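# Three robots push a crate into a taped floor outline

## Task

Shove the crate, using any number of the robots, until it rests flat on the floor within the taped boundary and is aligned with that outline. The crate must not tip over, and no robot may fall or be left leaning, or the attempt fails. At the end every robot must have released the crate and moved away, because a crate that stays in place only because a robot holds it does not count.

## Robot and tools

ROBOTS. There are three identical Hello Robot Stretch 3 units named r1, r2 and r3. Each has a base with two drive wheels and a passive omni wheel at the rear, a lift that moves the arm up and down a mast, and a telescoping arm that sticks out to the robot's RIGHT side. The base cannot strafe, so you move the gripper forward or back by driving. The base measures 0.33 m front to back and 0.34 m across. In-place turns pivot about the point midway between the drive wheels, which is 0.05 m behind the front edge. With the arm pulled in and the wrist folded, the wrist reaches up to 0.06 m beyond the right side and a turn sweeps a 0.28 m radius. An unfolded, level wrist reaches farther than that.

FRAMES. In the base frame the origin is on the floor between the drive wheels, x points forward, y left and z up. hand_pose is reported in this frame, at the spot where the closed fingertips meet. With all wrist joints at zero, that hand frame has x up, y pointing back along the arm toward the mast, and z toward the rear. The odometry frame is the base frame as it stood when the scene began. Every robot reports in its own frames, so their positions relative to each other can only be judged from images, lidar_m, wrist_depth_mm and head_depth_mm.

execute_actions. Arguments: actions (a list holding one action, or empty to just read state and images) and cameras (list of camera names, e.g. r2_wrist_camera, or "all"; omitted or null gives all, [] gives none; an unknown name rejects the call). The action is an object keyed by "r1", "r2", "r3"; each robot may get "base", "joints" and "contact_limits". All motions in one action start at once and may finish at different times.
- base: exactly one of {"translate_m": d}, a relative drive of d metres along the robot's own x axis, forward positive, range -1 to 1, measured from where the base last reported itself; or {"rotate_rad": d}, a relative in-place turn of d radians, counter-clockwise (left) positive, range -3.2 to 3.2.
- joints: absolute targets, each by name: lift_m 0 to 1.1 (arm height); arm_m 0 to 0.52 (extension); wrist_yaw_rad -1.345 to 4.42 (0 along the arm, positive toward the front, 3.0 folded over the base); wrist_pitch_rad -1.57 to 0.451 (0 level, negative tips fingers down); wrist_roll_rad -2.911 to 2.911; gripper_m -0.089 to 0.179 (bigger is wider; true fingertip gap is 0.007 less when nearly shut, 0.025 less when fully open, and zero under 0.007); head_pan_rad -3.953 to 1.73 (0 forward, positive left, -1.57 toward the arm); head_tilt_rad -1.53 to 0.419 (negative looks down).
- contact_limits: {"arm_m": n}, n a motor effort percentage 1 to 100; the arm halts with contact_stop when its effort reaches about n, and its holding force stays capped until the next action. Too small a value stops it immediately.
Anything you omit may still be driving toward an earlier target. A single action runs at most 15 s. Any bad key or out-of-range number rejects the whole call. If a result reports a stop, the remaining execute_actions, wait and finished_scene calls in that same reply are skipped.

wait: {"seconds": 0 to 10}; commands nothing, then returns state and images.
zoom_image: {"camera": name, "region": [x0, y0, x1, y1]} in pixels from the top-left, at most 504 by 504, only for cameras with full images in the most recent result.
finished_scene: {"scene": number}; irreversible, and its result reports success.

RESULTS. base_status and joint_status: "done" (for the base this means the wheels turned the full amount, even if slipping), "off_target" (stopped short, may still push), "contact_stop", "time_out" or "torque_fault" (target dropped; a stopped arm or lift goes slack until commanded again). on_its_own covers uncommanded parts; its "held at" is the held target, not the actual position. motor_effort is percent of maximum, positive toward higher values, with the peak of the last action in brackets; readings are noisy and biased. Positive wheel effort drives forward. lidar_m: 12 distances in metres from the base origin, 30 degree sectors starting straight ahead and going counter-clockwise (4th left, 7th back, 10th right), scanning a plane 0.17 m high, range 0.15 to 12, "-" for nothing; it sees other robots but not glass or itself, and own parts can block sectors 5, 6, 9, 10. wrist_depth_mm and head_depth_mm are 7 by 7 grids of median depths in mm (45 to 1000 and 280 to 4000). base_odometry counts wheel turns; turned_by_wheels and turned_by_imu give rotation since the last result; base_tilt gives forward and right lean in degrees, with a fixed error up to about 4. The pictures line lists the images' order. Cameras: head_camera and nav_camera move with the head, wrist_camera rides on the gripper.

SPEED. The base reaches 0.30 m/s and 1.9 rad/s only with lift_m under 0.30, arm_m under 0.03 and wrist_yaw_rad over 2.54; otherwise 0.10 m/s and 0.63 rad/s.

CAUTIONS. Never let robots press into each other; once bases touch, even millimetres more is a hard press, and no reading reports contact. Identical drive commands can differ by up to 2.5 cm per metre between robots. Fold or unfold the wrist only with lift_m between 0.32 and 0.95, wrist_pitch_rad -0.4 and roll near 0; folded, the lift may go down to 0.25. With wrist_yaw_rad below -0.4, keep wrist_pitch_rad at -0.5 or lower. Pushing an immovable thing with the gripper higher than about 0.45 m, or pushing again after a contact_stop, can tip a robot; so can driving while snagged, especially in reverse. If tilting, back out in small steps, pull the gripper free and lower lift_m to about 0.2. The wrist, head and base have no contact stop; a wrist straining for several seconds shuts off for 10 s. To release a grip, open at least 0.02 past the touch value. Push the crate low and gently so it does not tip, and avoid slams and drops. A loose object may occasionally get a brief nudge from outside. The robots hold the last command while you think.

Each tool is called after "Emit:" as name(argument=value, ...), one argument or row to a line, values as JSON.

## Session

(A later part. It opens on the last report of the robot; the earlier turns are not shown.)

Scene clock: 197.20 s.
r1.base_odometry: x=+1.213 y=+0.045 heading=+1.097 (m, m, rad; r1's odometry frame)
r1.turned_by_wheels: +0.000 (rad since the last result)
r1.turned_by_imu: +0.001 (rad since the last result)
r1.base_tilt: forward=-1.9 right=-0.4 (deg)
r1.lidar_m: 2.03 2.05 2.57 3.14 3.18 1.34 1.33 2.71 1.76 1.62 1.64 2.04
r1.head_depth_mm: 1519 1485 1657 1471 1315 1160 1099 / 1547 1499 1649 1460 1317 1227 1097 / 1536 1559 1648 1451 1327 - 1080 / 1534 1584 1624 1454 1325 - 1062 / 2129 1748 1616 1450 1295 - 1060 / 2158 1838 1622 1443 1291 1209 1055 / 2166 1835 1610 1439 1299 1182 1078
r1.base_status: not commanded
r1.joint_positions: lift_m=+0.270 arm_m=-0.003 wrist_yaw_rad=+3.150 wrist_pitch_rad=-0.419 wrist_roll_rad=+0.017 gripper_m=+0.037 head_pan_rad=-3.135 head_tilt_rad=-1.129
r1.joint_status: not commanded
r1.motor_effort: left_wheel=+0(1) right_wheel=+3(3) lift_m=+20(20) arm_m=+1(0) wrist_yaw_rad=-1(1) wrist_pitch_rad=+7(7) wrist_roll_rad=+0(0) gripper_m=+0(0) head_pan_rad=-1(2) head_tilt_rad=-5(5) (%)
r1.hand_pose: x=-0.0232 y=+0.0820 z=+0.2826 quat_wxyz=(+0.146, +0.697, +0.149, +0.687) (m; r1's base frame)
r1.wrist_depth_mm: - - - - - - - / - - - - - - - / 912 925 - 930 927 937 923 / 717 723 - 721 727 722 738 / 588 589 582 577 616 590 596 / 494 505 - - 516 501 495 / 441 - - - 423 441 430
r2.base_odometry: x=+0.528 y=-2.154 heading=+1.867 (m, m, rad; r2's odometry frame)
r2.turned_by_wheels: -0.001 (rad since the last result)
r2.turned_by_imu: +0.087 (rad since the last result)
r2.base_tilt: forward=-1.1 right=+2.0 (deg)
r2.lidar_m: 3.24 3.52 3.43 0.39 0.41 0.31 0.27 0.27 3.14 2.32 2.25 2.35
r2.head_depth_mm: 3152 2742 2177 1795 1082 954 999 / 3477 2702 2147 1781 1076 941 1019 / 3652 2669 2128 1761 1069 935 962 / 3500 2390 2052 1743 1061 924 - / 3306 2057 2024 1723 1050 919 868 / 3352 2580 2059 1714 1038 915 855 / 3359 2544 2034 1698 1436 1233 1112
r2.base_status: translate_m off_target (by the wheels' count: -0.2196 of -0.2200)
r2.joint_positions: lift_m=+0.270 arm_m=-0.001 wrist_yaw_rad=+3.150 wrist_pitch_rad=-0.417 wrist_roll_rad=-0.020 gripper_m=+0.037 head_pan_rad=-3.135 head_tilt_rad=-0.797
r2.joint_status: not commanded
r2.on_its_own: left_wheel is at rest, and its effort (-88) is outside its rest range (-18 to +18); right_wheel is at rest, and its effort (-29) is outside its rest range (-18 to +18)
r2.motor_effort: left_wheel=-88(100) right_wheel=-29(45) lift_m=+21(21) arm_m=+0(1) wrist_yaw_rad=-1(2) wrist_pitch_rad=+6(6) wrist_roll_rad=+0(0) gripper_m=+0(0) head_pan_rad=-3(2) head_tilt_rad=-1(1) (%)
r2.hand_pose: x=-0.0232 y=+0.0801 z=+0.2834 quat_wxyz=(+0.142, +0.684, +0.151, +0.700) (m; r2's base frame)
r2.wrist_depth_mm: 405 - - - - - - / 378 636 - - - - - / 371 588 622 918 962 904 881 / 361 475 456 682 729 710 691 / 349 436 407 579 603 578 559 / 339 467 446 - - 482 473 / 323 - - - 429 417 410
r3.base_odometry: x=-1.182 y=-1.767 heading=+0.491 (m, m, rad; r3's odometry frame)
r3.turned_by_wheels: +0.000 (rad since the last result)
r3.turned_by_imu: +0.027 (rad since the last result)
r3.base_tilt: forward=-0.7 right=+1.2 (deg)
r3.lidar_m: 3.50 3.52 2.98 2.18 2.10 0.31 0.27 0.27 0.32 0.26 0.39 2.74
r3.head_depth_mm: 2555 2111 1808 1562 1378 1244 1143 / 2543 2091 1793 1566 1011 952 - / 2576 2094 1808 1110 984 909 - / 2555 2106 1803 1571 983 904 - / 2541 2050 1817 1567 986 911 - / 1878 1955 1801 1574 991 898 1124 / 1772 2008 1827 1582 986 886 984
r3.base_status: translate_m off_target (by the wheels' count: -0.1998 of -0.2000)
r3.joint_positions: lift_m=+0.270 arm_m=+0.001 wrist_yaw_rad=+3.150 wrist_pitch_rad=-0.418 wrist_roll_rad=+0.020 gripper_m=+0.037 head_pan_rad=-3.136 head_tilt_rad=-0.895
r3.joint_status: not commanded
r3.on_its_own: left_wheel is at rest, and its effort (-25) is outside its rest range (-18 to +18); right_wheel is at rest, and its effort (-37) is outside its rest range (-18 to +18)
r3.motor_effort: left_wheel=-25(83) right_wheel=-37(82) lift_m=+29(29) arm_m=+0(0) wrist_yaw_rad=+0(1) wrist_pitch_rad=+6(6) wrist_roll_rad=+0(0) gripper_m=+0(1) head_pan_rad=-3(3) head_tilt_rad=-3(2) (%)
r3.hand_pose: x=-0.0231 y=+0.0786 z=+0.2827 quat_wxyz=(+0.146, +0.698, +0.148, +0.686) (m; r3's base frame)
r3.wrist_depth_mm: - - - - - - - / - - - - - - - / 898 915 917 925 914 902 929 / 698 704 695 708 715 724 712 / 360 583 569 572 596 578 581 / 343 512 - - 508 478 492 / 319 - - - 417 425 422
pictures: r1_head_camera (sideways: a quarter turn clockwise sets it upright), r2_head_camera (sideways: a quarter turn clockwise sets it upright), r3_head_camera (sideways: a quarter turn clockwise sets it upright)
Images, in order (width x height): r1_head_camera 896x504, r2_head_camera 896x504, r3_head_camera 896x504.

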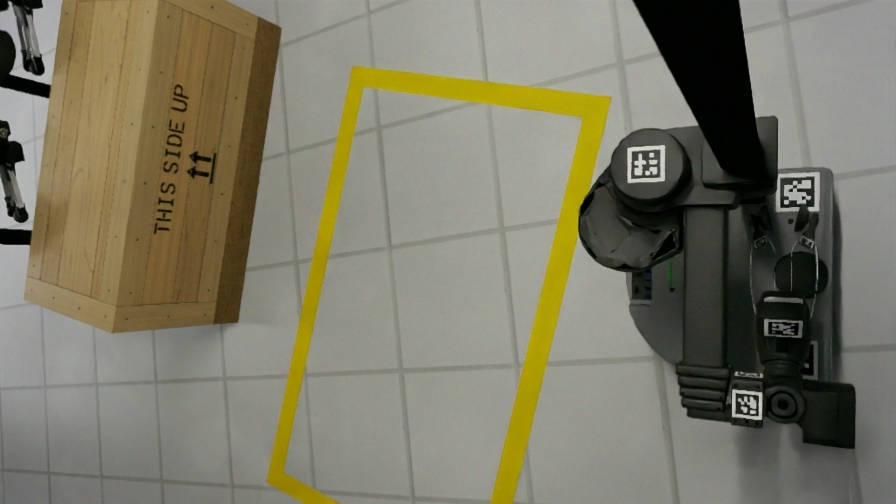

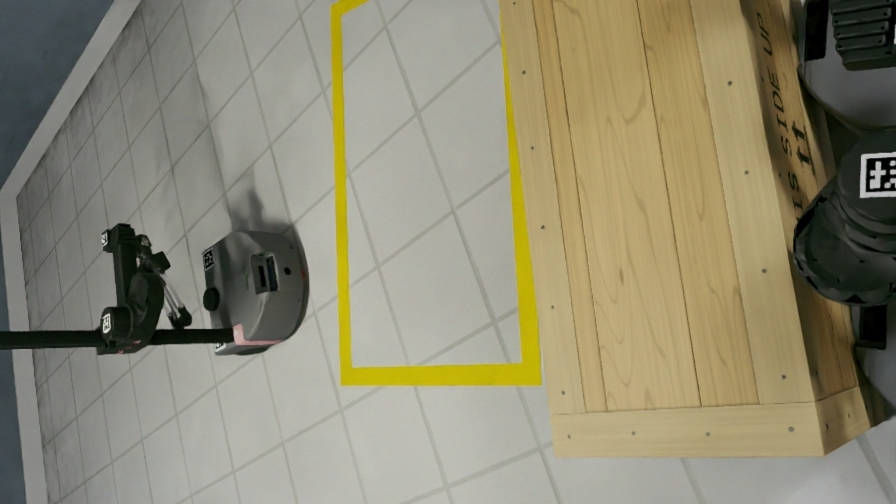

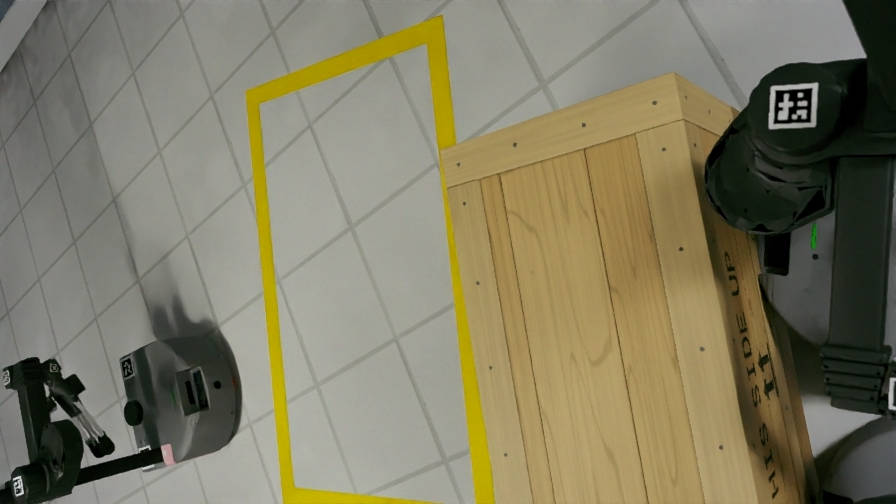

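Emit:
execute_actions(
  actions=[
    {"r2":{"base":{"translate_m":0.05}},"r3":{"base":{"translate_m":0.02}}},
  ],
  cameras=[],
)

Emit:
execute_actions(
  actions=[
    {"r2":{"base":{"rotate_rad":-0.32}},"r3":{"base":{"rotate_rad":-0.25}}},
  ],
  cameras=[],
)

Emit:
execute_actions(
  actions=[
    {"r2":{"base":{"translate_m":0.16}},"r3":{"base":{"translate_m":0.15}}},
  ],
  cameras=[],
)

Emit:
execute_actions(
  actions=[
    {"r2":{"base":{"rotate_rad":0.62}},"r3":{"base":{"rotate_rad":0.6}}},
  ],
  cameras=["r2_head_camera","r3_head_camera"],
)

Scene clock: 218.50 s.
r1.base_odometry: x=+1.213 y=+0.045 heading=+1.097 (m, m, rad; r1's odometry frame)
r1.turned_by_wheels: +0.000 (rad since the last result)
r1.turned_by_imu: +0.001 (rad since the last result)
r1.base_tilt: forward=-1.9 right=-0.6 (deg)
r1.lidar_m: 2.03 2.05 2.56 3.16 3.19 1.34 1.33 2.70 1.77 1.62 1.64 2.04
r1.head_depth_mm: 1553 1480 1658 1475 1331 1155 1100 / 1554 1514 1642 1463 1320 1225 1096 / 1531 1547 1642 1450 1335 - 1080 / 1524 1594 1637 1455 1327 - 1068 / 2120 1739 1626 1445 1310 - 1062 / 2160 1844 1628 1434 1299 1211 1056 / 2128 1844 1616 1418 1290 1180 1075
r1.base_status: not commanded
r1.joint_positions: lift_m=+0.270 arm_m=-0.003 wrist_yaw_rad=+3.150 wrist_pitch_rad=-0.419 wrist_roll_rad=+0.017 gripper_m=+0.037 head_pan_rad=-3.135 head_tilt_rad=-1.129
r1.joint_status: not commanded
r1.motor_effort: left_wheel=+0(2) right_wheel=+3(3) lift_m=+20(20) arm_m=+0(0) wrist_yaw_rad=+0(1) wrist_pitch_rad=+7(7) wrist_roll_rad=+0(0) gripper_m=+0(0) head_pan_rad=-2(2) head_tilt_rad=-4(3) (%)
r1.hand_pose: x=-0.0232 y=+0.0820 z=+0.2826 quat_wxyz=(+0.146, +0.697, +0.149, +0.687) (m; r1's base frame)
r1.wrist_depth_mm: - - - - - - - / - - - - - - - / 915 927 - 914 925 910 943 / 710 708 - 718 726 705 734 / 597 588 588 591 611 589 577 / 495 512 - - 517 504 504 / 443 - - - 427 432 435
r2.base_odometry: x=+0.514 y=-2.107 heading=+1.867 (m, m, rad; r2's odometry frame)
r2.turned_by_wheels: +0.000 (rad since the last result)
r2.turned_by_imu: -0.001 (rad since the last result)
r2.base_tilt: forward=-1.1 right=+1.8 (deg)
r2.lidar_m: 3.19 3.48 3.45 0.40 0.40 0.36 0.32 0.32 3.09 2.30 2.23 2.32
r2.head_depth_mm: 3207 2785 2196 1807 1084 993 730 / 3428 2668 2138 1776 1078 972 1054 / 3551 2663 2118 1765 1065 952 1154 / 3487 2204 2088 1742 1057 928 - / 3294 2126 2064 1729 1044 919 1051 / 3447 2549 2046 1714 1040 911 1049 / 3314 2495 2021 1699 1445 1262 1134
r2.base_status: done
r2.joint_positions: lift_m=+0.270 arm_m=-0.001 wrist_yaw_rad=+3.150 wrist_pitch_rad=-0.417 wrist_roll_rad=-0.020 gripper_m=+0.037 head_pan_rad=-3.135 head_tilt_rad=-0.797
r2.joint_status: not commanded
r2.motor_effort: left_wheel=+0(74) right_wheel=+0(25) lift_m=+21(21) arm_m=-1(1) wrist_yaw_rad=+0(1) wrist_pitch_rad=+6(6) wrist_roll_rad=+0(0) gripper_m=+0(0) head_pan_rad=-2(2) head_tilt_rad=-1(1) (%)
r2.hand_pose: x=-0.0232 y=+0.0801 z=+0.2834 quat_wxyz=(+0.142, +0.684, +0.151, +0.700) (m; r2's base frame)
r2.wrist_depth_mm: 489 - - - - - - / 462 - - - - - - / 439 651 623 970 935 908 873 / 425 488 468 729 723 702 686 / 406 427 408 604 602 569 561 / 393 498 446 - - 483 475 / 375 - - - 424 418 411
r3.base_odometry: x=-1.164 y=-1.758 heading=+0.491 (m, m, rad; r3's odometry frame)
r3.turned_by_wheels: +0.000 (rad since the last result)
r3.turned_by_imu: +0.000 (rad since the last result)
r3.base_tilt: forward=-0.7 right=+1.3 (deg)
r3.lidar_m: 3.46 3.51 3.00 2.18 2.11 0.33 0.29 0.29 0.34 0.27 0.27 2.74
r3.head_depth_mm: 2520 2097 1805 1556 1382 1245 1140 / 2546 2108 1794 1568 1012 1024 - / 2564 2109 1785 1105 979 919 - / 2573 2112 1810 1107 983 920 - / 2546 2066 1817 1583 986 923 - / 1895 1961 1805 1578 987 913 1142 / 1825 2028 1819 1572 988 898 1109
r3.base_status: done
r3.joint_positions: lift_m=+0.270 arm_m=+0.001 wrist_yaw_rad=+3.150 wrist_pitch_rad=-0.418 wrist_roll_rad=+0.020 gripper_m=+0.037 head_pan_rad=-3.136 head_tilt_rad=-0.895
r3.joint_status: not commanded
r3.motor_effort: left_wheel=+0(19) right_wheel=+2(26) lift_m=+29(29) arm_m=-1(0) wrist_yaw_rad=-1(0) wrist_pitch_rad=+6(6) wrist_roll_rad=+0(0) gripper_m=+0(0) head_pan_rad=-3(3) head_tilt_rad=-3(3) (%)
r3.hand_pose: x=-0.0231 y=+0.0786 z=+0.2827 quat_wxyz=(+0.146, +0.698, +0.148, +0.686) (m; r3's base frame)
r3.wrist_depth_mm: - - - - - - - / - - - - - - - / 922 871 898 910 917 923 939 / 713 712 692 698 711 708 695 / 545 564 579 571 596 571 575 / 371 507 - - 503 489 480 / 347 - - - 410 422 422
pictures: none
No camera images: the call's "cameras" was empty. Leave "cameras" out to get every camera's image.

Scene clock: 219.97 s.
r1.base_odometry: x=+1.213 y=+0.045 heading=+1.097 (m, m, rad; r1's odometry frame)
r1.turned_by_wheels: +0.000 (rad since the last result)
r1.turned_by_imu: +0.000 (rad since the last result)
r1.base_tilt: forward=-1.8 right=-0.5 (deg)
r1.lidar_m: 2.03 2.05 2.55 3.14 3.19 1.34 1.33 2.70 1.76 1.62 1.63 2.04
r1.head_depth_mm: 1564 1475 1662 1462 1317 1153 1098 / 1560 1515 1657 1466 1321 1227 1098 / 1534 1547 1651 1457 1339 - 1083 / 1525 1598 1648 1451 1330 - 1064 / 2128 1743 1634 1452 1311 - 1056 / 2155 1848 1614 1446 1294 1207 1061 / 2139 1846 1607 1441 1288 1167 1074
r1.base_status: not commanded
r1.joint_positions: lift_m=+0.270 arm_m=-0.003 wrist_yaw_rad=+3.150 wrist_pitch_rad=-0.419 wrist_roll_rad=+0.017 gripper_m=+0.037 head_pan_rad=-3.135 head_tilt_rad=-1.129
r1.joint_status: not commanded
r1.motor_effort: left_wheel=-1(2) right_wheel=+3(3) lift_m=+20(20) arm_m=+0(0) wrist_yaw_rad=+0(1) wrist_pitch_rad=+7(7) wrist_roll_rad=+0(0) gripper_m=+0(1) head_pan_rad=-2(1) head_tilt_rad=-5(5) (%)
r1.hand_pose: x=-0.0232 y=+0.0820 z=+0.2826 quat_wxyz=(+0.146, +0.697, +0.149, +0.687) (m; r1's base frame)
r1.wrist_depth_mm: - - - - - - - / - - - - - - - / 914 916 - 942 935 925 936 / 716 726 - 734 724 738 732 / 579 591 583 580 616 595 589 / 503 512 - - 508 496 499 / 444 - - - 429 436 432
r2.base_odometry: x=+0.514 y=-2.107 heading=+1.547 (m, m, rad; r2's odometry frame)
r2.turned_by_wheels: -0.320 (rad since the last result)
r2.turned_by_imu: -0.324 (rad since the last result)
r2.base_tilt: forward=-1.2 right=+2.0 (deg)
r2.lidar_m: 2.53 3.48 4.85 2.95 0.40 0.46 0.33 0.32 0.33 2.64 2.23 2.23
r2.head_depth_mm: 2514 2661 2177 1793 1133 885 995 / 2733 2690 2161 1278 1081 824 771 / 2956 2715 2125 1240 1067 1109 1075 / 3137 2632 2110 1742 1058 973 - / 3351 2604 2059 1725 1050 936 1139 / 3360 2544 2053 1707 1039 908 1015 / 3352 2126 2005 1704 1031 908 883
r2.base_status: done
r2.joint_positions: lift_m=+0.270 arm_m=-0.001 wrist_yaw_rad=+3.150 wrist_pitch_rad=-0.417 wrist_roll_rad=-0.020 gripper_m=+0.037 head_pan_rad=-3.135 head_tilt_rad=-0.797
r2.joint_status: not commanded
r2.motor_effort: left_wheel=+3(12) right_wheel=-1(6) lift_m=+21(21) arm_m=+0(0) wrist_yaw_rad=+0(0) wrist_pitch_rad=+6(6) wrist_roll_rad=+0(0) gripper_m=+0(0) head_pan_rad=-2(2) head_tilt_rad=-1(1) (%)
r2.hand_pose: x=-0.0232 y=+0.0801 z=+0.2834 quat_wxyz=(+0.142, +0.684, +0.151, +0.700) (m; r2's base frame)
r2.wrist_depth_mm: 237 497 - - - - - / 284 424 - - - - - / - 612 620 969 963 903 882 / 548 479 474 742 733 690 677 / 394 385 444 595 602 572 563 / 366 372 437 - - 481 470 / 437 - - - 419 421 411
r3.base_odometry: x=-1.164 y=-1.758 heading=+0.241 (m, m, rad; r3's odometry frame)
r3.turned_by_wheels: -0.250 (rad since the last result)
r3.turned_by_imu: -0.246 (rad since the last result)
r3.base_tilt: forward=-0.7 right=+1.2 (deg)
r3.lidar_m: 3.04 3.49 4.20 2.43 2.09 0.40 0.30 0.29 0.31 0.43 0.26 2.65
r3.head_depth_mm: 2280 2105 1795 1564 1388 1242 1147 / 2430 2105 1813 1571 1390 1264 - / 2564 2099 1792 1560 998 1087 - / 2547 2125 1796 1516 983 974 - / 2566 2106 1798 1103 989 920 - / 2588 2122 1810 1582 987 898 1091 / 2603 2134 1819 1578 990 884 1026
r3.base_status: done
r3.joint_positions: lift_m=+0.270 arm_m=+0.001 wrist_yaw_rad=+3.150 wrist_pitch_rad=-0.418 wrist_roll_rad=+0.020 gripper_m=+0.037 head_pan_rad=-3.136 head_tilt_rad=-0.895
r3.joint_status: not commanded
r3.motor_effort: left_wheel=+2(8) right_wheel=-2(8) lift_m=+29(29) arm_m=-1(0) wrist_yaw_rad=+0(0) wrist_pitch_rad=+6(6) wrist_roll_rad=+0(0) gripper_m=-1(0) head_pan_rad=-4(3) head_tilt_rad=-4(4) (%)
r3.hand_pose: x=-0.0231 y=+0.0786 z=+0.2827 quat_wxyz=(+0.146, +0.698, +0.148, +0.686) (m; r3's base frame)
r3.wrist_depth_mm: - - - - - - - / - - - - - - - / 888 909 891 872 897 931 923 / 701 687 709 712 698 715 697 / 574 568 566 577 586 578 588 / 486 521 - - 505 484 491 / 433 - - - 413 422 421
pictures: none
No camera images: the call's "cameras" was empty. Leave "cameras" out to get every camera's image.

Scene clock: 222.10 s.
r1.base_odometry: x=+1.213 y=+0.045 heading=+1.097 (m, m, rad; r1's odometry frame)
r1.turned_by_wheels: +0.000 (rad since the last result)
r1.turned_by_imu: +0.001 (rad since the last result)
r1.base_tilt: forward=-1.9 right=-0.4 (deg)
r1.lidar_m: 2.03 2.05 2.56 3.15 3.19 1.34 1.33 2.70 1.76 1.62 1.64 2.04
r1.head_depth_mm: 1554 1481 1652 1469 1317 1154 1094 / 1540 1514 1646 1465 1312 1224 1095 / 1536 1562 1647 1457 1334 - 1080 / 1527 1592 1633 1453 1320 - 1061 / 2121 1740 1626 1453 1301 - 1057 / 2148 1858 1622 1437 1299 1217 1056 / 2155 1832 1623 1438 1284 1173 1074
r1.base_status: not commanded
r1.joint_positions: lift_m=+0.270 arm_m=-0.003 wrist_yaw_rad=+3.150 wrist_pitch_rad=-0.419 wrist_roll_rad=+0.017 gripper_m=+0.037 head_pan_rad=-3.135 head_tilt_rad=-1.129
r1.joint_status: not commanded
r1.motor_effort: left_wheel=-2(1) right_wheel=+3(3) lift_m=+20(20) arm_m=+0(0) wrist_yaw_rad=-1(1) wrist_pitch_rad=+7(7) wrist_roll_rad=+0(0) gripper_m=+0(0) head_pan_rad=-1(1) head_tilt_rad=-3(5) (%)
r1.hand_pose: x=-0.0232 y=+0.0820 z=+0.2826 quat_wxyz=(+0.146, +0.697, +0.149, +0.687) (m; r1's base frame)
r1.wrist_depth_mm: - - - - - - - / - - - - - - - / 910 918 - 945 930 926 939 / 717 707 - 725 736 733 714 / 584 584 580 590 612 600 596 / 498 514 - - 504 494 498 / 444 - - - 434 432 438
r2.base_odometry: x=+0.517 y=-1.947 heading=+1.547 (m, m, rad; r2's odometry frame)
r2.turned_by_wheels: +0.000 (rad since the last result)
r2.turned_by_imu: +0.000 (rad since the last result)
r2.base_tilt: forward=-1.1 right=+1.7 (deg)
r2.lidar_m: 2.40 3.34 4.73 3.08 0.41 0.65 0.48 0.46 3.94 2.50 2.12 2.11
r2.head_depth_mm: 2609 2740 2166 1814 1507 1110 969 / 2807 2666 2137 1252 1316 835 788 / 3069 2650 2099 1242 1133 1319 1089 / 3198 2602 2093 1226 1095 1268 - / 3464 2568 2069 1220 1051 1209 1180 / 3383 2584 2064 1209 1040 1063 1152 / 3327 2188 2026 1713 1034 957 1144
r2.base_status: done
r2.joint_positions: lift_m=+0.270 arm_m=-0.001 wrist_yaw_rad=+3.150 wrist_pitch_rad=-0.417 wrist_roll_rad=-0.020 gripper_m=+0.037 head_pan_rad=-3.135 head_tilt_rad=-0.797
r2.joint_status: not commanded
r2.motor_effort: left_wheel=+2(14) right_wheel=-2(6) lift_m=+21(21) arm_m=-1(0) wrist_yaw_rad=-1(0) wrist_pitch_rad=+6(6) wrist_roll_rad=+0(0) gripper_m=+1(0) head_pan_rad=-2(3) head_tilt_rad=-1(1) (%)
r2.hand_pose: x=-0.0232 y=+0.0801 z=+0.2834 quat_wxyz=(+0.142, +0.684, +0.151, +0.700) (m; r2's base frame)
r2.wrist_depth_mm: 256 - - - - - - / 294 461 - - - - - / - 600 614 979 945 909 858 / 507 474 485 760 727 707 698 / 394 381 472 596 607 567 563 / 380 381 469 - - 484 474 / 446 - - - 424 419 409
r3.base_odometry: x=-1.018 y=-1.722 heading=+0.241 (m, m, rad; r3's odometry frame)
r3.turned_by_wheels: +0.000 (rad since the last result)
r3.turned_by_imu: +0.001 (rad since the last result)
r3.base_tilt: forward=-0.7 right=+1.3 (deg)
r3.lidar_m: 2.95 3.35 4.42 2.54 2.21 2.20 0.44 0.43 0.44 0.62 0.27 2.55
r3.head_depth_mm: 2388 2108 1789 1561 1388 1252 1137 / 2459 2094 1789 1562 1392 1268 - / 2549 2112 1806 1569 1153 1272 - / 2553 2128 1802 1110 1032 1251 - / 2558 2107 1821 1116 1001 1215 - / 2568 2133 1819 1114 984 1149 1152 / 2559 2083 1810 1116 989 1013 1141
r3.base_status: done
r3.joint_positions: lift_m=+0.270 arm_m=+0.001 wrist_yaw_rad=+3.150 wrist_pitch_rad=-0.418 wrist_roll_rad=+0.020 gripper_m=+0.037 head_pan_rad=-3.136 head_tilt_rad=-0.895
r3.joint_status: not commanded
r3.motor_effort: left_wheel=+2(10) right_wheel=-1(7) lift_m=+29(29) arm_m=+0(1) wrist_yaw_rad=+0(0) wrist_pitch_rad=+6(6) wrist_roll_rad=+0(0) gripper_m=+0(0) head_pan_rad=-3(3) head_tilt_rad=-3(3) (%)
r3.hand_pose: x=-0.0231 y=+0.0786 z=+0.2827 quat_wxyz=(+0.146, +0.698, +0.148, +0.686) (m; r3's base frame)
r3.wrist_depth_mm: - - - - - - - / - - - - - - - / 892 904 906 905 907 919 933 / 715 693 705 703 698 704 692 / 577 574 573 581 599 585 580 / 482 511 - - 503 488 497 / 433 - - - 413 423 420
pictures: none
No camera images: the call's "cameras" was empty. Leave "cameras" out to get every camera's image.

Scene clock: 223.67 s.
r1.base_odometry: x=+1.213 y=+0.045 heading=+1.097 (m, m, rad; r1's odometry frame)
r1.turned_by_wheels: +0.000 (rad since the last result)
r1.turned_by_imu: +0.000 (rad since the last result)
r1.base_tilt: forward=-1.9 right=-0.5 (deg)
r1.lidar_m: 2.03 2.05 2.56 3.15 3.20 1.34 1.33 2.71 1.77 1.62 1.64 2.04
r1.head_depth_mm: 1565 1484 1670 1475 1316 1158 1097 / 1553 1511 1643 1463 1319 1228 1096 / 1531 1554 1635 1452 1338 - 1078 / 1530 1581 1637 1453 1322 - 1058 / 2111 1756 1623 1459 1307 - 1058 / 2156 1848 1621 1449 1285 1203 1054 / 2126 1848 1595 1428 1289 1184 1074
r1.base_status: not commanded
r1.joint_positions: lift_m=+0.270 arm_m=-0.003 wrist_yaw_rad=+3.150 wrist_pitch_rad=-0.419 wrist_roll_rad=+0.017 gripper_m=+0.037 head_pan_rad=-3.135 head_tilt_rad=-1.129
r1.joint_status: not commanded
r1.motor_effort: left_wheel=-1(1) right_wheel=+3(3) lift_m=+20(20) arm_m=+0(0) wrist_yaw_rad=-1(1) wrist_pitch_rad=+7(7) wrist_roll_rad=+0(0) gripper_m=+0(0) head_pan_rad=-2(1) head_tilt_rad=-5(5) (%)
r1.hand_pose: x=-0.0232 y=+0.0820 z=+0.2826 quat_wxyz=(+0.146, +0.697, +0.149, +0.687) (m; r1's base frame)
r1.wrist_depth_mm: - - - - - - - / - - - - - - - / 914 901 - 919 941 931 931 / 698 707 - 715 735 731 731 / 588 583 587 589 609 588 588 / 494 507 - - 515 501 503 / 439 - - - 427 430 439
r2.base_odometry: x=+0.517 y=-1.947 heading=+2.167 (m, m, rad; r2's odometry frame)
r2.turned_by_wheels: +0.620 (rad since the last result)
r2.turned_by_imu: +0.627 (rad since the last result)
r2.base_tilt: forward=-1.1 right=+1.7 (deg)
r2.lidar_m: 3.33 4.75 2.95 0.41 0.60 0.47 0.46 3.87 2.37 2.11 2.12 2.53
r2.head_depth_mm: 3662 2221 2172 1805 1091 1004 1187 / 3429 2275 2158 1790 1079 1024 1180 / 3586 2670 2109 1769 1066 1056 1223 / 3537 2646 2094 1744 1062 1080 - / 3454 2596 2062 1715 1492 1305 1182 / 3429 2552 2061 1718 1473 1281 1152 / 3337 2504 2029 1703 1457 1283 1142
r2.base_status: done
r2.joint_positions: lift_m=+0.270 arm_m=-0.001 wrist_yaw_rad=+3.150 wrist_pitch_rad=-0.417 wrist_roll_rad=-0.020 gripper_m=+0.037 head_pan_rad=-3.135 head_tilt_rad=-0.797
r2.joint_status: not commanded
r2.motor_effort: left_wheel=-3(12) right_wheel=+2(5) lift_m=+21(21) arm_m=+0(1) wrist_yaw_rad=+0(0) wrist_pitch_rad=+6(6) wrist_roll_rad=+0(0) gripper_m=+0(0) head_pan_rad=-2(2) head_tilt_rad=-1(1) (%)
r2.hand_pose: x=-0.0232 y=+0.0801 z=+0.2834 quat_wxyz=(+0.142, +0.684, +0.151, +0.700) (m; r2's base frame)
r2.wrist_depth_mm: 474 635 - 339 - - - / 465 643 853 - - - - / 465 645 869 585 927 903 884 / 474 655 488 449 693 701 693 / 473 605 484 432 582 573 561 / 473 532 538 - - 486 476 / 443 - - - 425 414 412
r3.base_odometry: x=-1.018 y=-1.722 heading=+0.841 (m, m, rad; r3's odometry frame)
r3.turned_by_wheels: +0.600 (rad since the last result)
r3.turned_by_imu: +0.589 (rad since the last result)
r3.base_tilt: forward=-0.8 right=+1.3 (deg)
r3.lidar_m: 3.34 3.92 2.45 2.21 0.54 0.43 0.42 0.46 0.30 0.30 2.56 3.05
r3.head_depth_mm: 2534 2087 1798 1100 980 1193 1142 / 2097 1994 1789 1109 995 1195 - / 2106 2021 1797 1106 997 1202 - / 2556 2111 1806 1111 1017 1230 - / 2534 2136 1807 1113 1017 1242 - / 2578 2139 1814 1108 1036 1261 1152 / 2595 2124 1817 1131 1051 1249 983
r3.base_status: done
r3.joint_positions: lift_m=+0.270 arm_m=+0.001 wrist_yaw_rad=+3.150 wrist_pitch_rad=-0.418 wrist_roll_rad=+0.020 gripper_m=+0.037 head_pan_rad=-3.136 head_tilt_rad=-0.895
r3.joint_status: not commanded
r3.motor_effort: left_wheel=-2(7) right_wheel=+4(13) lift_m=+28(29) arm_m=+0(0) wrist_yaw_rad=+0(0) wrist_pitch_rad=+6(6) wrist_roll_rad=+0(0) gripper_m=+0(1) head_pan_rad=-3(3) head_tilt_rad=-3(3) (%)
r3.hand_pose: x=-0.0231 y=+0.0786 z=+0.2827 quat_wxyz=(+0.146, +0.698, +0.148, +0.686) (m; r3's base frame)
r3.wrist_depth_mm: 420 - - - - - - / 418 - - - - - - / 425 896 932 899 892 923 920 / 442 645 698 709 729 710 713 / 443 568 573 576 600 592 585 / 445 515 - - 501 490 486 / 424 - - - 416 424 423
pictures: r2_head_camera (sideways: a quarter turn clockwise sets it upright), r3_head_camera (sideways: a quarter turn clockwise sets it upright)
Images, in order (width x height): r2_head_camera 896x504, r3_head_camera 896x504.

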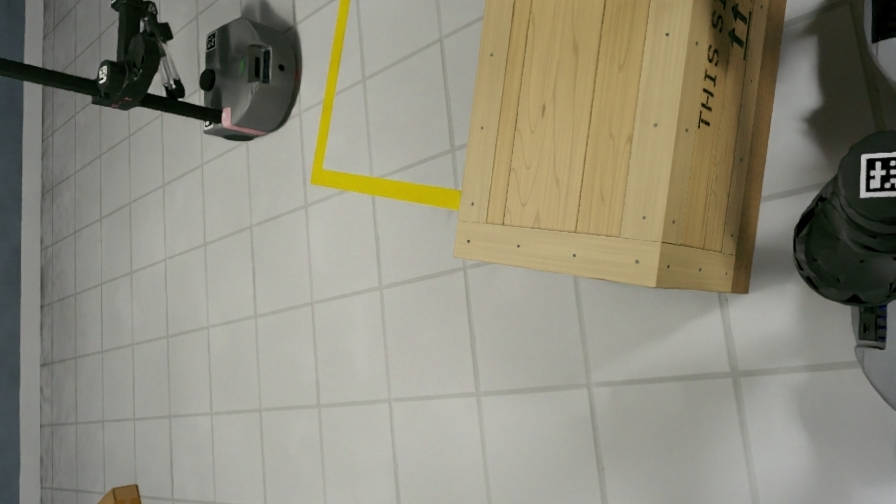

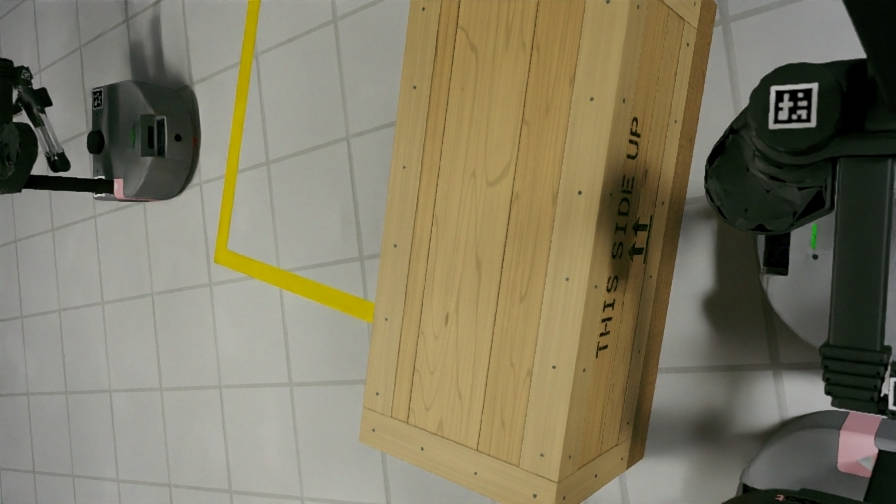

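Emit:
execute_actions(
  actions=[
    {"r2":{"base":{"translate_m":-0.17}},"r3":{"base":{"translate_m":-0.13}}},
  ],
  cameras=[],
)

Emit:
execute_actions(
  actions=[
    {"r2":{"base":{"rotate_rad":-0.38}},"r3":{"base":{"rotate_rad":-0.38}}},
  ],
  cameras=[],
)

Emit:
execute_actions(
  actions=[
    {"r2":{"base":{"translate_m":-0.15}},"r3":{"base":{"translate_m":-0.13}}},
  ],
  cameras=["r1_head_camera","r2_head_camera","r3_head_camera"],
)

Scene clock: 229.17 s.
r1.base_odometry: x=+1.213 y=+0.045 heading=+1.097 (m, m, rad; r1's odometry frame)
r1.turned_by_wheels: +0.000 (rad since the last result)
r1.turned_by_imu: +0.001 (rad since the last result)
r1.base_tilt: forward=-2.0 right=-0.4 (deg)
r1.lidar_m: 2.03 2.05 2.56 3.15 3.18 1.34 1.33 2.70 1.77 1.62 1.63 2.04
r1.head_depth_mm: 1553 1490 1653 1465 1329 1151 1098 / 1549 1511 1658 1468 1310 1228 1095 / 1533 1549 1642 1466 1334 - 1076 / 1537 1569 1629 1453 1320 - 1069 / 2131 1757 1627 1443 1299 - 1060 / 2157 1850 1631 1447 1296 1215 1060 / 2135 1866 1617 1432 1298 1177 1077
r1.base_status: not commanded
r1.joint_positions: lift_m=+0.270 arm_m=-0.003 wrist_yaw_rad=+3.150 wrist_pitch_rad=-0.419 wrist_roll_rad=+0.017 gripper_m=+0.037 head_pan_rad=-3.135 head_tilt_rad=-1.129
r1.joint_status: not commanded
r1.motor_effort: left_wheel=-1(1) right_wheel=+3(3) lift_m=+20(20) arm_m=+0(0) wrist_yaw_rad=-1(0) wrist_pitch_rad=+7(7) wrist_roll_rad=+0(0) gripper_m=-1(0) head_pan_rad=-1(2) head_tilt_rad=-6(5) (%)
r1.hand_pose: x=-0.0232 y=+0.0820 z=+0.2826 quat_wxyz=(+0.146, +0.697, +0.149, +0.687) (m; r1's base frame)
r1.wrist_depth_mm: - - - - - - - / - - - - - - - / 915 947 - 922 932 925 929 / 705 718 - 721 724 729 726 / 586 583 590 591 614 588 601 / 495 508 - - 518 497 498 / 444 - - - 427 432 435
r2.base_odometry: x=+0.613 y=-2.087 heading=+2.167 (m, m, rad; r2's odometry frame)
r2.turned_by_wheels: +0.000 (rad since the last result)
r2.turned_by_imu: -0.001 (rad since the last result)
r2.base_tilt: forward=-1.2 right=+1.8 (deg)
r2.lidar_m: 3.52 4.72 2.92 0.41 0.38 0.30 0.29 3.78 2.42 2.14 2.15 2.58
r2.head_depth_mm: 3617 2164 2060 1804 1081 945 880 / 3584 2431 2076 1796 1075 936 913 / 3610 2690 2132 1766 1065 931 867 / 3453 2622 2107 1757 1077 924 - / 3428 2603 2062 1730 1492 1304 1178 / 3322 2539 2035 1721 1470 1294 1154 / 3294 2502 2039 1695 1466 1281 1142
r2.base_status: done
r2.joint_positions: lift_m=+0.270 arm_m=-0.001 wrist_yaw_rad=+3.150 wrist_pitch_rad=-0.417 wrist_roll_rad=-0.020 gripper_m=+0.037 head_pan_rad=-3.135 head_tilt_rad=-0.797
r2.joint_status: not commanded
r2.motor_effort: left_wheel=-2(15) right_wheel=+2(4) lift_m=+21(21) arm_m=-1(1) wrist_yaw_rad=+0(0) wrist_pitch_rad=+6(6) wrist_roll_rad=+0(0) gripper_m=+0(0) head_pan_rad=-3(2) head_tilt_rad=-1(1) (%)
r2.hand_pose: x=-0.0232 y=+0.0801 z=+0.2834 quat_wxyz=(+0.142, +0.684, +0.151, +0.700) (m; r2's base frame)
r2.wrist_depth_mm: 321 415 - - - - - / 291 399 520 - - - - / 297 398 553 591 919 911 867 / 296 397 547 445 464 703 675 / 297 401 569 430 536 563 556 / 297 395 539 - - 480 476 / 296 - - - 428 419 409
r3.base_odometry: x=-1.105 y=-1.819 heading=+0.841 (m, m, rad; r3's odometry frame)
r3.turned_by_wheels: +0.000 (rad since the last result)
r3.turned_by_imu: -0.001 (rad since the last result)
r3.base_tilt: forward=-0.7 right=+1.2 (deg)
r3.lidar_m: 3.48 3.88 2.43 2.18 0.38 0.30 0.30 0.32 0.30 0.41 2.58 3.12
r3.head_depth_mm: 2450 2105 1808 1560 976 904 1126 / 2031 1972 1792 1561 983 901 - / 2007 1977 1788 1569 979 910 - / 2551 2118 1796 1111 981 923 - / 2539 2112 1816 1110 986 1015 - / 2595 2133 1820 1108 987 1078 1097 / 2574 2147 1821 1522 983 1004 966
r3.base_status: done
r3.joint_positions: lift_m=+0.270 arm_m=+0.001 wrist_yaw_rad=+3.150 wrist_pitch_rad=-0.418 wrist_roll_rad=+0.020 gripper_m=+0.037 head_pan_rad=-3.136 head_tilt_rad=-0.895
r3.joint_status: not commanded
r3.motor_effort: left_wheel=-1(10) right_wheel=+4(10) lift_m=+29(30) arm_m=+0(0) wrist_yaw_rad=+0(1) wrist_pitch_rad=+6(6) wrist_roll_rad=+0(0) gripper_m=+0(1) head_pan_rad=-3(3) head_tilt_rad=-3(3) (%)
r3.hand_pose: x=-0.0231 y=+0.0786 z=+0.2827 quat_wxyz=(+0.146, +0.698, +0.148, +0.686) (m; r3's base frame)
r3.wrist_depth_mm: 289 381 - - - - - / 291 390 - - - - - / 298 403 929 915 911 902 901 / 295 403 673 710 703 708 703 / 305 414 561 577 599 571 581 / 305 382 - - 498 483 488 / 291 - - - 419 423 424
pictures: none
No camera images: the call's "cameras" was empty. Leave "cameras" out to get every camera's image.

Scene clock: 230.50 s.
r1.base_odometry: x=+1.213 y=+0.045 heading=+1.097 (m, m, rad; r1's odometry frame)
r1.turned_by_wheels: +0.000 (rad since the last result)
r1.turned_by_imu: +0.000 (rad since the last result)
r1.base_tilt: forward=-1.9 right=-0.4 (deg)
r1.lidar_m: 2.03 2.06 2.56 3.16 3.19 1.34 1.33 2.71 1.77 1.62 1.64 2.05
r1.head_depth_mm: 1549 1483 1660 1471 1320 1154 1097 / 1541 1506 1645 1472 1312 1230 1094 / 1546 1543 1644 1465 1329 - 1084 / 1525 1599 1641 1453 1322 - 1066 / 2110 1752 1617 1453 1306 - 1062 / 2171 1847 1617 1440 1299 1212 1060 / 2130 1850 1618 1445 1293 1175 1076
r1.base_status: not commanded
r1.joint_positions: lift_m=+0.270 arm_m=-0.003 wrist_yaw_rad=+3.150 wrist_pitch_rad=-0.419 wrist_roll_rad=+0.017 gripper_m=+0.037 head_pan_rad=-3.135 head_tilt_rad=-1.129
r1.joint_status: not commanded
r1.motor_effort: left_wheel=-2(1) right_wheel=+3(3) lift_m=+20(20) arm_m=+0(0) wrist_yaw_rad=+0(0) wrist_pitch_rad=+7(7) wrist_roll_rad=+0(0) gripper_m=+0(1) head_pan_rad=-2(1) head_tilt_rad=-5(5) (%)
r1.hand_pose: x=-0.0232 y=+0.0820 z=+0.2826 quat_wxyz=(+0.146, +0.697, +0.149, +0.687) (m; r1's base frame)
r1.wrist_depth_mm: - - - - - - - / - - - - - - - / 921 907 - 949 947 928 948 / 699 724 - 730 716 725 735 / 583 583 585 588 615 590 589 / 490 503 - - 512 495 498 / 444 - - - 426 437 435
r2.base_odometry: x=+0.613 y=-2.087 heading=+1.787 (m, m, rad; r2's odometry frame)
r2.turned_by_wheels: -0.380 (rad since the last result)
r2.turned_by_imu: -0.385 (rad since the last result)
r2.base_tilt: forward=-1.1 right=+1.9 (deg)
r2.lidar_m: 2.88 3.51 3.90 0.41 0.41 0.34 0.29 0.29 3.22 2.26 2.14 2.19
r2.head_depth_mm: 3062 2716 2183 1815 1081 997 737 / 3355 2701 2132 1781 1074 970 1047 / 3550 2661 2120 1771 1065 944 1124 / 3540 2566 2097 1750 1058 925 - / 3269 2043 2054 1733 1049 918 946 / 3210 2572 2036 1717 1060 965 1132 / 3300 2513 2023 1699 1462 1279 1144
r2.base_status: done
r2.joint_positions: lift_m=+0.270 arm_m=-0.001 wrist_yaw_rad=+3.150 wrist_pitch_rad=-0.417 wrist_roll_rad=-0.020 gripper_m=+0.037 head_pan_rad=-3.135 head_tilt_rad=-0.797
r2.joint_status: not commanded
r2.motor_effort: left_wheel=+2(13) right_wheel=-2(5) lift_m=+21(21) arm_m=+0(0) wrist_yaw_rad=+0(0) wrist_pitch_rad=+6(6) wrist_roll_rad=+0(0) gripper_m=+0(0) head_pan_rad=-2(2) head_tilt_rad=-1(1) (%)
r2.hand_pose: x=-0.0232 y=+0.0801 z=+0.2834 quat_wxyz=(+0.142, +0.684, +0.151, +0.700) (m; r2's base frame)
r2.wrist_depth_mm: 518 - - - - - - / 466 - - - - - - / 448 658 623 968 955 930 873 / 425 494 472 719 714 704 680 / 401 435 416 597 603 576 561 / 384 498 452 - - 488 469 / 359 - - - 426 419 411
r3.base_odometry: x=-1.105 y=-1.819 heading=+0.461 (m, m, rad; r3's odometry frame)
r3.turned_by_wheels: -0.380 (rad since the last result)
r3.turned_by_imu: -0.373 (rad since the last result)
r3.base_tilt: forward=-0.7 right=+1.3 (deg)
r3.lidar_m: 3.45 3.49 3.23 2.29 2.19 0.34 0.30 0.30 0.34 0.28 0.41 2.63
r3.head_depth_mm: 2534 2087 1794 1580 1363 1224 1144 / 2562 2110 1793 1130 976 1052 - / 2547 2106 1784 1107 979 921 - / 2590 2120 1785 1111 983 923 - / 2528 2025 1808 1572 983 925 - / 2072 1955 1815 1579 985 913 1146 / 1864 2066 1808 1583 988 900 1043
r3.base_status: done
r3.joint_positions: lift_m=+0.270 arm_m=+0.001 wrist_yaw_rad=+3.150 wrist_pitch_rad=-0.418 wrist_roll_rad=+0.020 gripper_m=+0.037 head_pan_rad=-3.136 head_tilt_rad=-0.895
r3.joint_status: not commanded
r3.motor_effort: left_wheel=+3(8) right_wheel=-2(8) lift_m=+29(29) arm_m=+0(1) wrist_yaw_rad=-1(0) wrist_pitch_rad=+6(6) wrist_roll_rad=+0(0) gripper_m=-1(0) head_pan_rad=-3(3) head_tilt_rad=-3(3) (%)
r3.hand_pose: x=-0.0231 y=+0.0786 z=+0.2827 quat_wxyz=(+0.146, +0.698, +0.148, +0.686) (m; r3's base frame)
r3.wrist_depth_mm: - - - - - - - / - - - - - - - / 907 894 909 914 932 897 905 / 427 697 698 720 698 710 693 / 409 565 576 575 603 570 580 / 384 507 - - 507 483 485 / 358 - - - 415 425 423
pictures: none
No camera images: the call's "cameras" was empty. Leave "cameras" out to get every camera's image.

Scene clock: 233.17 s.
r1.base_odometry: x=+1.213 y=+0.045 heading=+1.097 (m, m, rad; r1's odometry frame)
r1.turned_by_wheels: +0.000 (rad since the last result)
r1.turned_by_imu: +0.001 (rad since the last result)
r1.base_tilt: forward=-2.0 right=-0.3 (deg)
r1.lidar_m: 2.03 2.05 2.57 3.15 3.19 1.25 1.25 2.70 1.77 1.62 1.63 2.04
r1.head_depth_mm: 1489 1406 1617 1485 1321 1153 1098 / 1655 1409 1644 1460 1323 1224 1097 / 1540 1455 1633 1461 1333 - 1077 / 1531 1513 1626 1448 1323 - 1062 / 2111 1586 1628 1443 1301 - 1056 / 2152 1849 1615 1444 1299 1207 1053 / 2125 1834 1617 1435 1294 1182 1077
r1.base_status: not commanded
r1.joint_positions: lift_m=+0.270 arm_m=-0.003 wrist_yaw_rad=+3.150 wrist_pitch_rad=-0.419 wrist_roll_rad=+0.017 gripper_m=+0.037 head_pan_rad=-3.135 head_tilt_rad=-1.129
r1.joint_status: not commanded
r1.motor_effort: left_wheel=-1(0) right_wheel=+2(3) lift_m=+21(20) arm_m=+0(0) wrist_yaw_rad=+0(0) wrist_pitch_rad=+7(7) wrist_roll_rad=+0(0) gripper_m=-1(0) head_pan_rad=-1(2) head_tilt_rad=-4(4) (%)
r1.hand_pose: x=-0.0232 y=+0.0820 z=+0.2826 quat_wxyz=(+0.146, +0.697, +0.149, +0.687) (m; r1's base frame)
r1.wrist_depth_mm: - - - - - - - / - - - - - - - / 916 904 - 882 922 913 928 / 721 712 - 732 728 715 720 / 582 585 586 580 614 591 596 / 492 507 - - 521 495 488 / 445 - - - 423 437 438
r2.base_odometry: x=+0.645 y=-2.233 heading=+1.786 (m, m, rad; r2's odometry frame)
r2.turned_by_wheels: -0.001 (rad since the last result)
r2.turned_by_imu: +0.117 (rad since the last result)
r2.base_tilt: forward=-1.3 right=+2.1 (deg)
r2.lidar_m: 3.31 3.63 3.38 0.41 0.45 0.30 0.27 0.28 2.97 2.27 2.21 2.33
r2.head_depth_mm: 3284 2741 2174 1804 1082 945 1005 / 3602 2697 2144 1790 1079 940 1003 / 3584 2504 2038 1766 1072 934 892 / 3211 1962 2003 1757 1058 927 - / 3472 2612 2070 1727 1043 921 870 / 3385 2564 2058 1725 1435 1254 1133 / 3284 2510 2035 1708 1476 1282 1142
r2.base_status: translate_m off_target (by the wheels' count: -0.1496 of -0.1500)
r2.joint_positions: lift_m=+0.270 arm_m=-0.001 wrist_yaw_rad=+3.150 wrist_pitch_rad=-0.417 wrist_roll_rad=-0.020 gripper_m=+0.037 head_pan_rad=-3.136 head_tilt_rad=-0.796
r2.joint_status: not commanded
r2.on_its_own: left_wheel is at rest, and its effort (-89) is outside its rest range (-18 to +18); right_wheel is at rest, and its effort (-29) is outside its rest range (-18 to +18)
r2.motor_effort: left_wheel=-89(100) right_wheel=-29(42) lift_m=+21(21) arm_m=-1(1) wrist_yaw_rad=+0(2) wrist_pitch_rad=+6(6) wrist_roll_rad=+0(0) gripper_m=+1(1) head_pan_rad=-2(2) head_tilt_rad=-1(1) (%)
r2.hand_pose: x=-0.0232 y=+0.0801 z=+0.2833 quat_wxyz=(+0.142, +0.684, +0.151, +0.700) (m; r2's base frame)
r2.wrist_depth_mm: 372 539 - - - - - / 346 523 - - - - - / 340 506 620 631 941 911 876 / 330 460 469 471 727 706 686 / 325 460 439 440 599 572 557 / 316 442 474 - - 483 476 / 306 - - - 420 417 410
r3.base_odometry: x=-1.221 y=-1.877 heading=+0.461 (m, m, rad; r3's odometry frame)
r3.turned_by_wheels: +0.000 (rad since the last result)
r3.turned_by_imu: +0.090 (rad since the last result)
r3.base_tilt: forward=-0.7 right=+1.2 (deg)
r3.lidar_m: 3.57 4.87 2.85 2.17 2.15 0.30 0.28 0.28 0.35 0.28 2.62 2.76
r3.head_depth_mm: 2531 2096 1797 1567 1318 1007 1150 / 2561 2115 1790 1559 979 912 - / 2537 2113 1798 1569 981 902 - / 2585 2069 1798 1569 981 911 - / 2367 1908 1800 1581 984 907 - / 1674 1973 1815 1562 986 911 1154 / 2592 2129 1824 1586 987 914 1003
r3.base_status: done
r3.joint_positions: lift_m=+0.270 arm_m=+0.001 wrist_yaw_rad=+3.150 wrist_pitch_rad=-0.418 wrist_roll_rad=+0.020 gripper_m=+0.037 head_pan_rad=-3.136 head_tilt_rad=-0.895
r3.joint_status: not commanded
r3.motor_effort: left_wheel=-4(81) right_wheel=-16(84) lift_m=+29(30) arm_m=+0(1) wrist_yaw_rad=-1(2) wrist_pitch_rad=+6(6) wrist_roll_rad=+0(0) gripper_m=+0(0) head_pan_rad=-3(3) head_tilt_rad=-3(4) (%)
r3.hand_pose: x=-0.0232 y=+0.0786 z=+0.2827 quat_wxyz=(+0.146, +0.698, +0.148, +0.686) (m; r3's base frame)
r3.wrist_depth_mm: - - - - - - - / 334 - - - - - - / 331 889 905 892 888 902 916 / 327 696 690 695 706 716 706 / 327 530 566 577 593 576 579 / 314 421 - - 507 484 489 / 300 - - - 413 419 423
pictures: r1_head_camera (sideways: a quarter turn clockwise sets it upright), r2_head_camera (sideways: a quarter turn clockwise sets it upright), r3_head_camera (sideways: a quarter turn clockwise sets it upright)
Images, in order (width x height): r1_head_camera 896x504, r2_head_camera 896x504, r3_head_camera 896x504.

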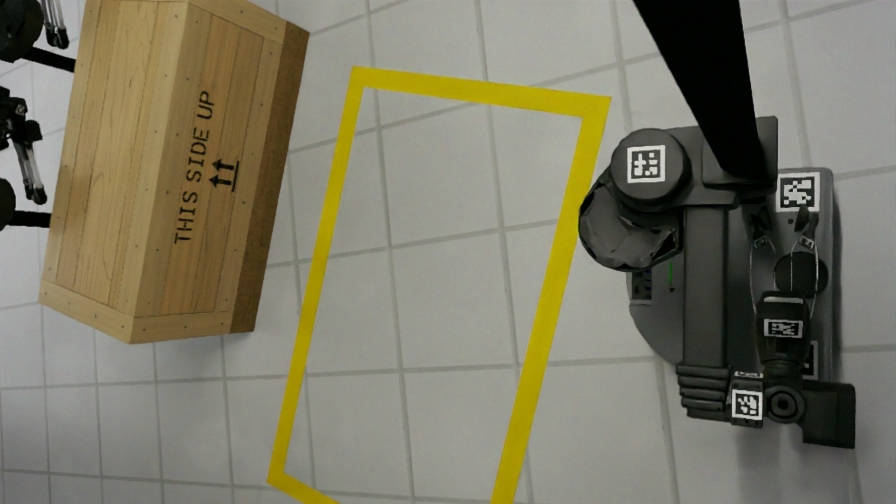

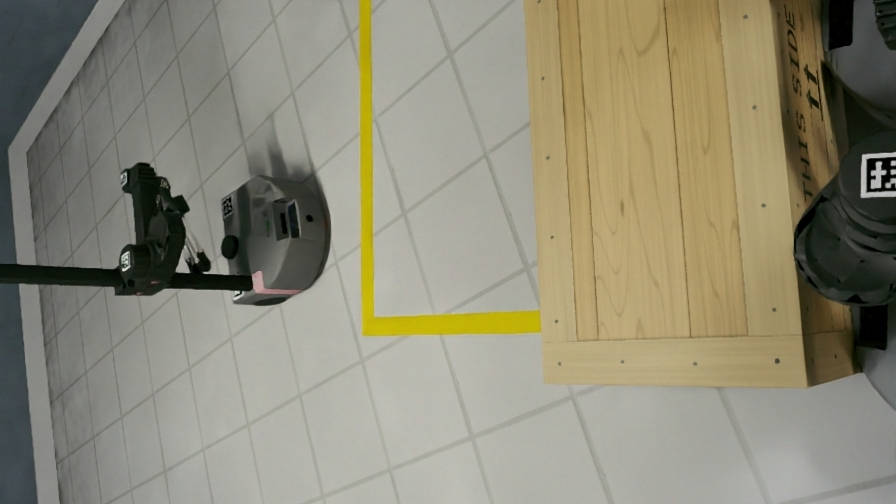

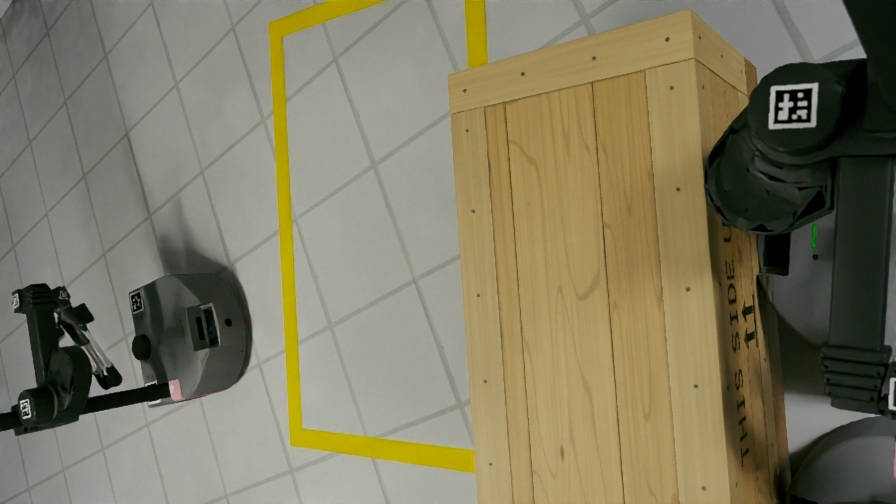

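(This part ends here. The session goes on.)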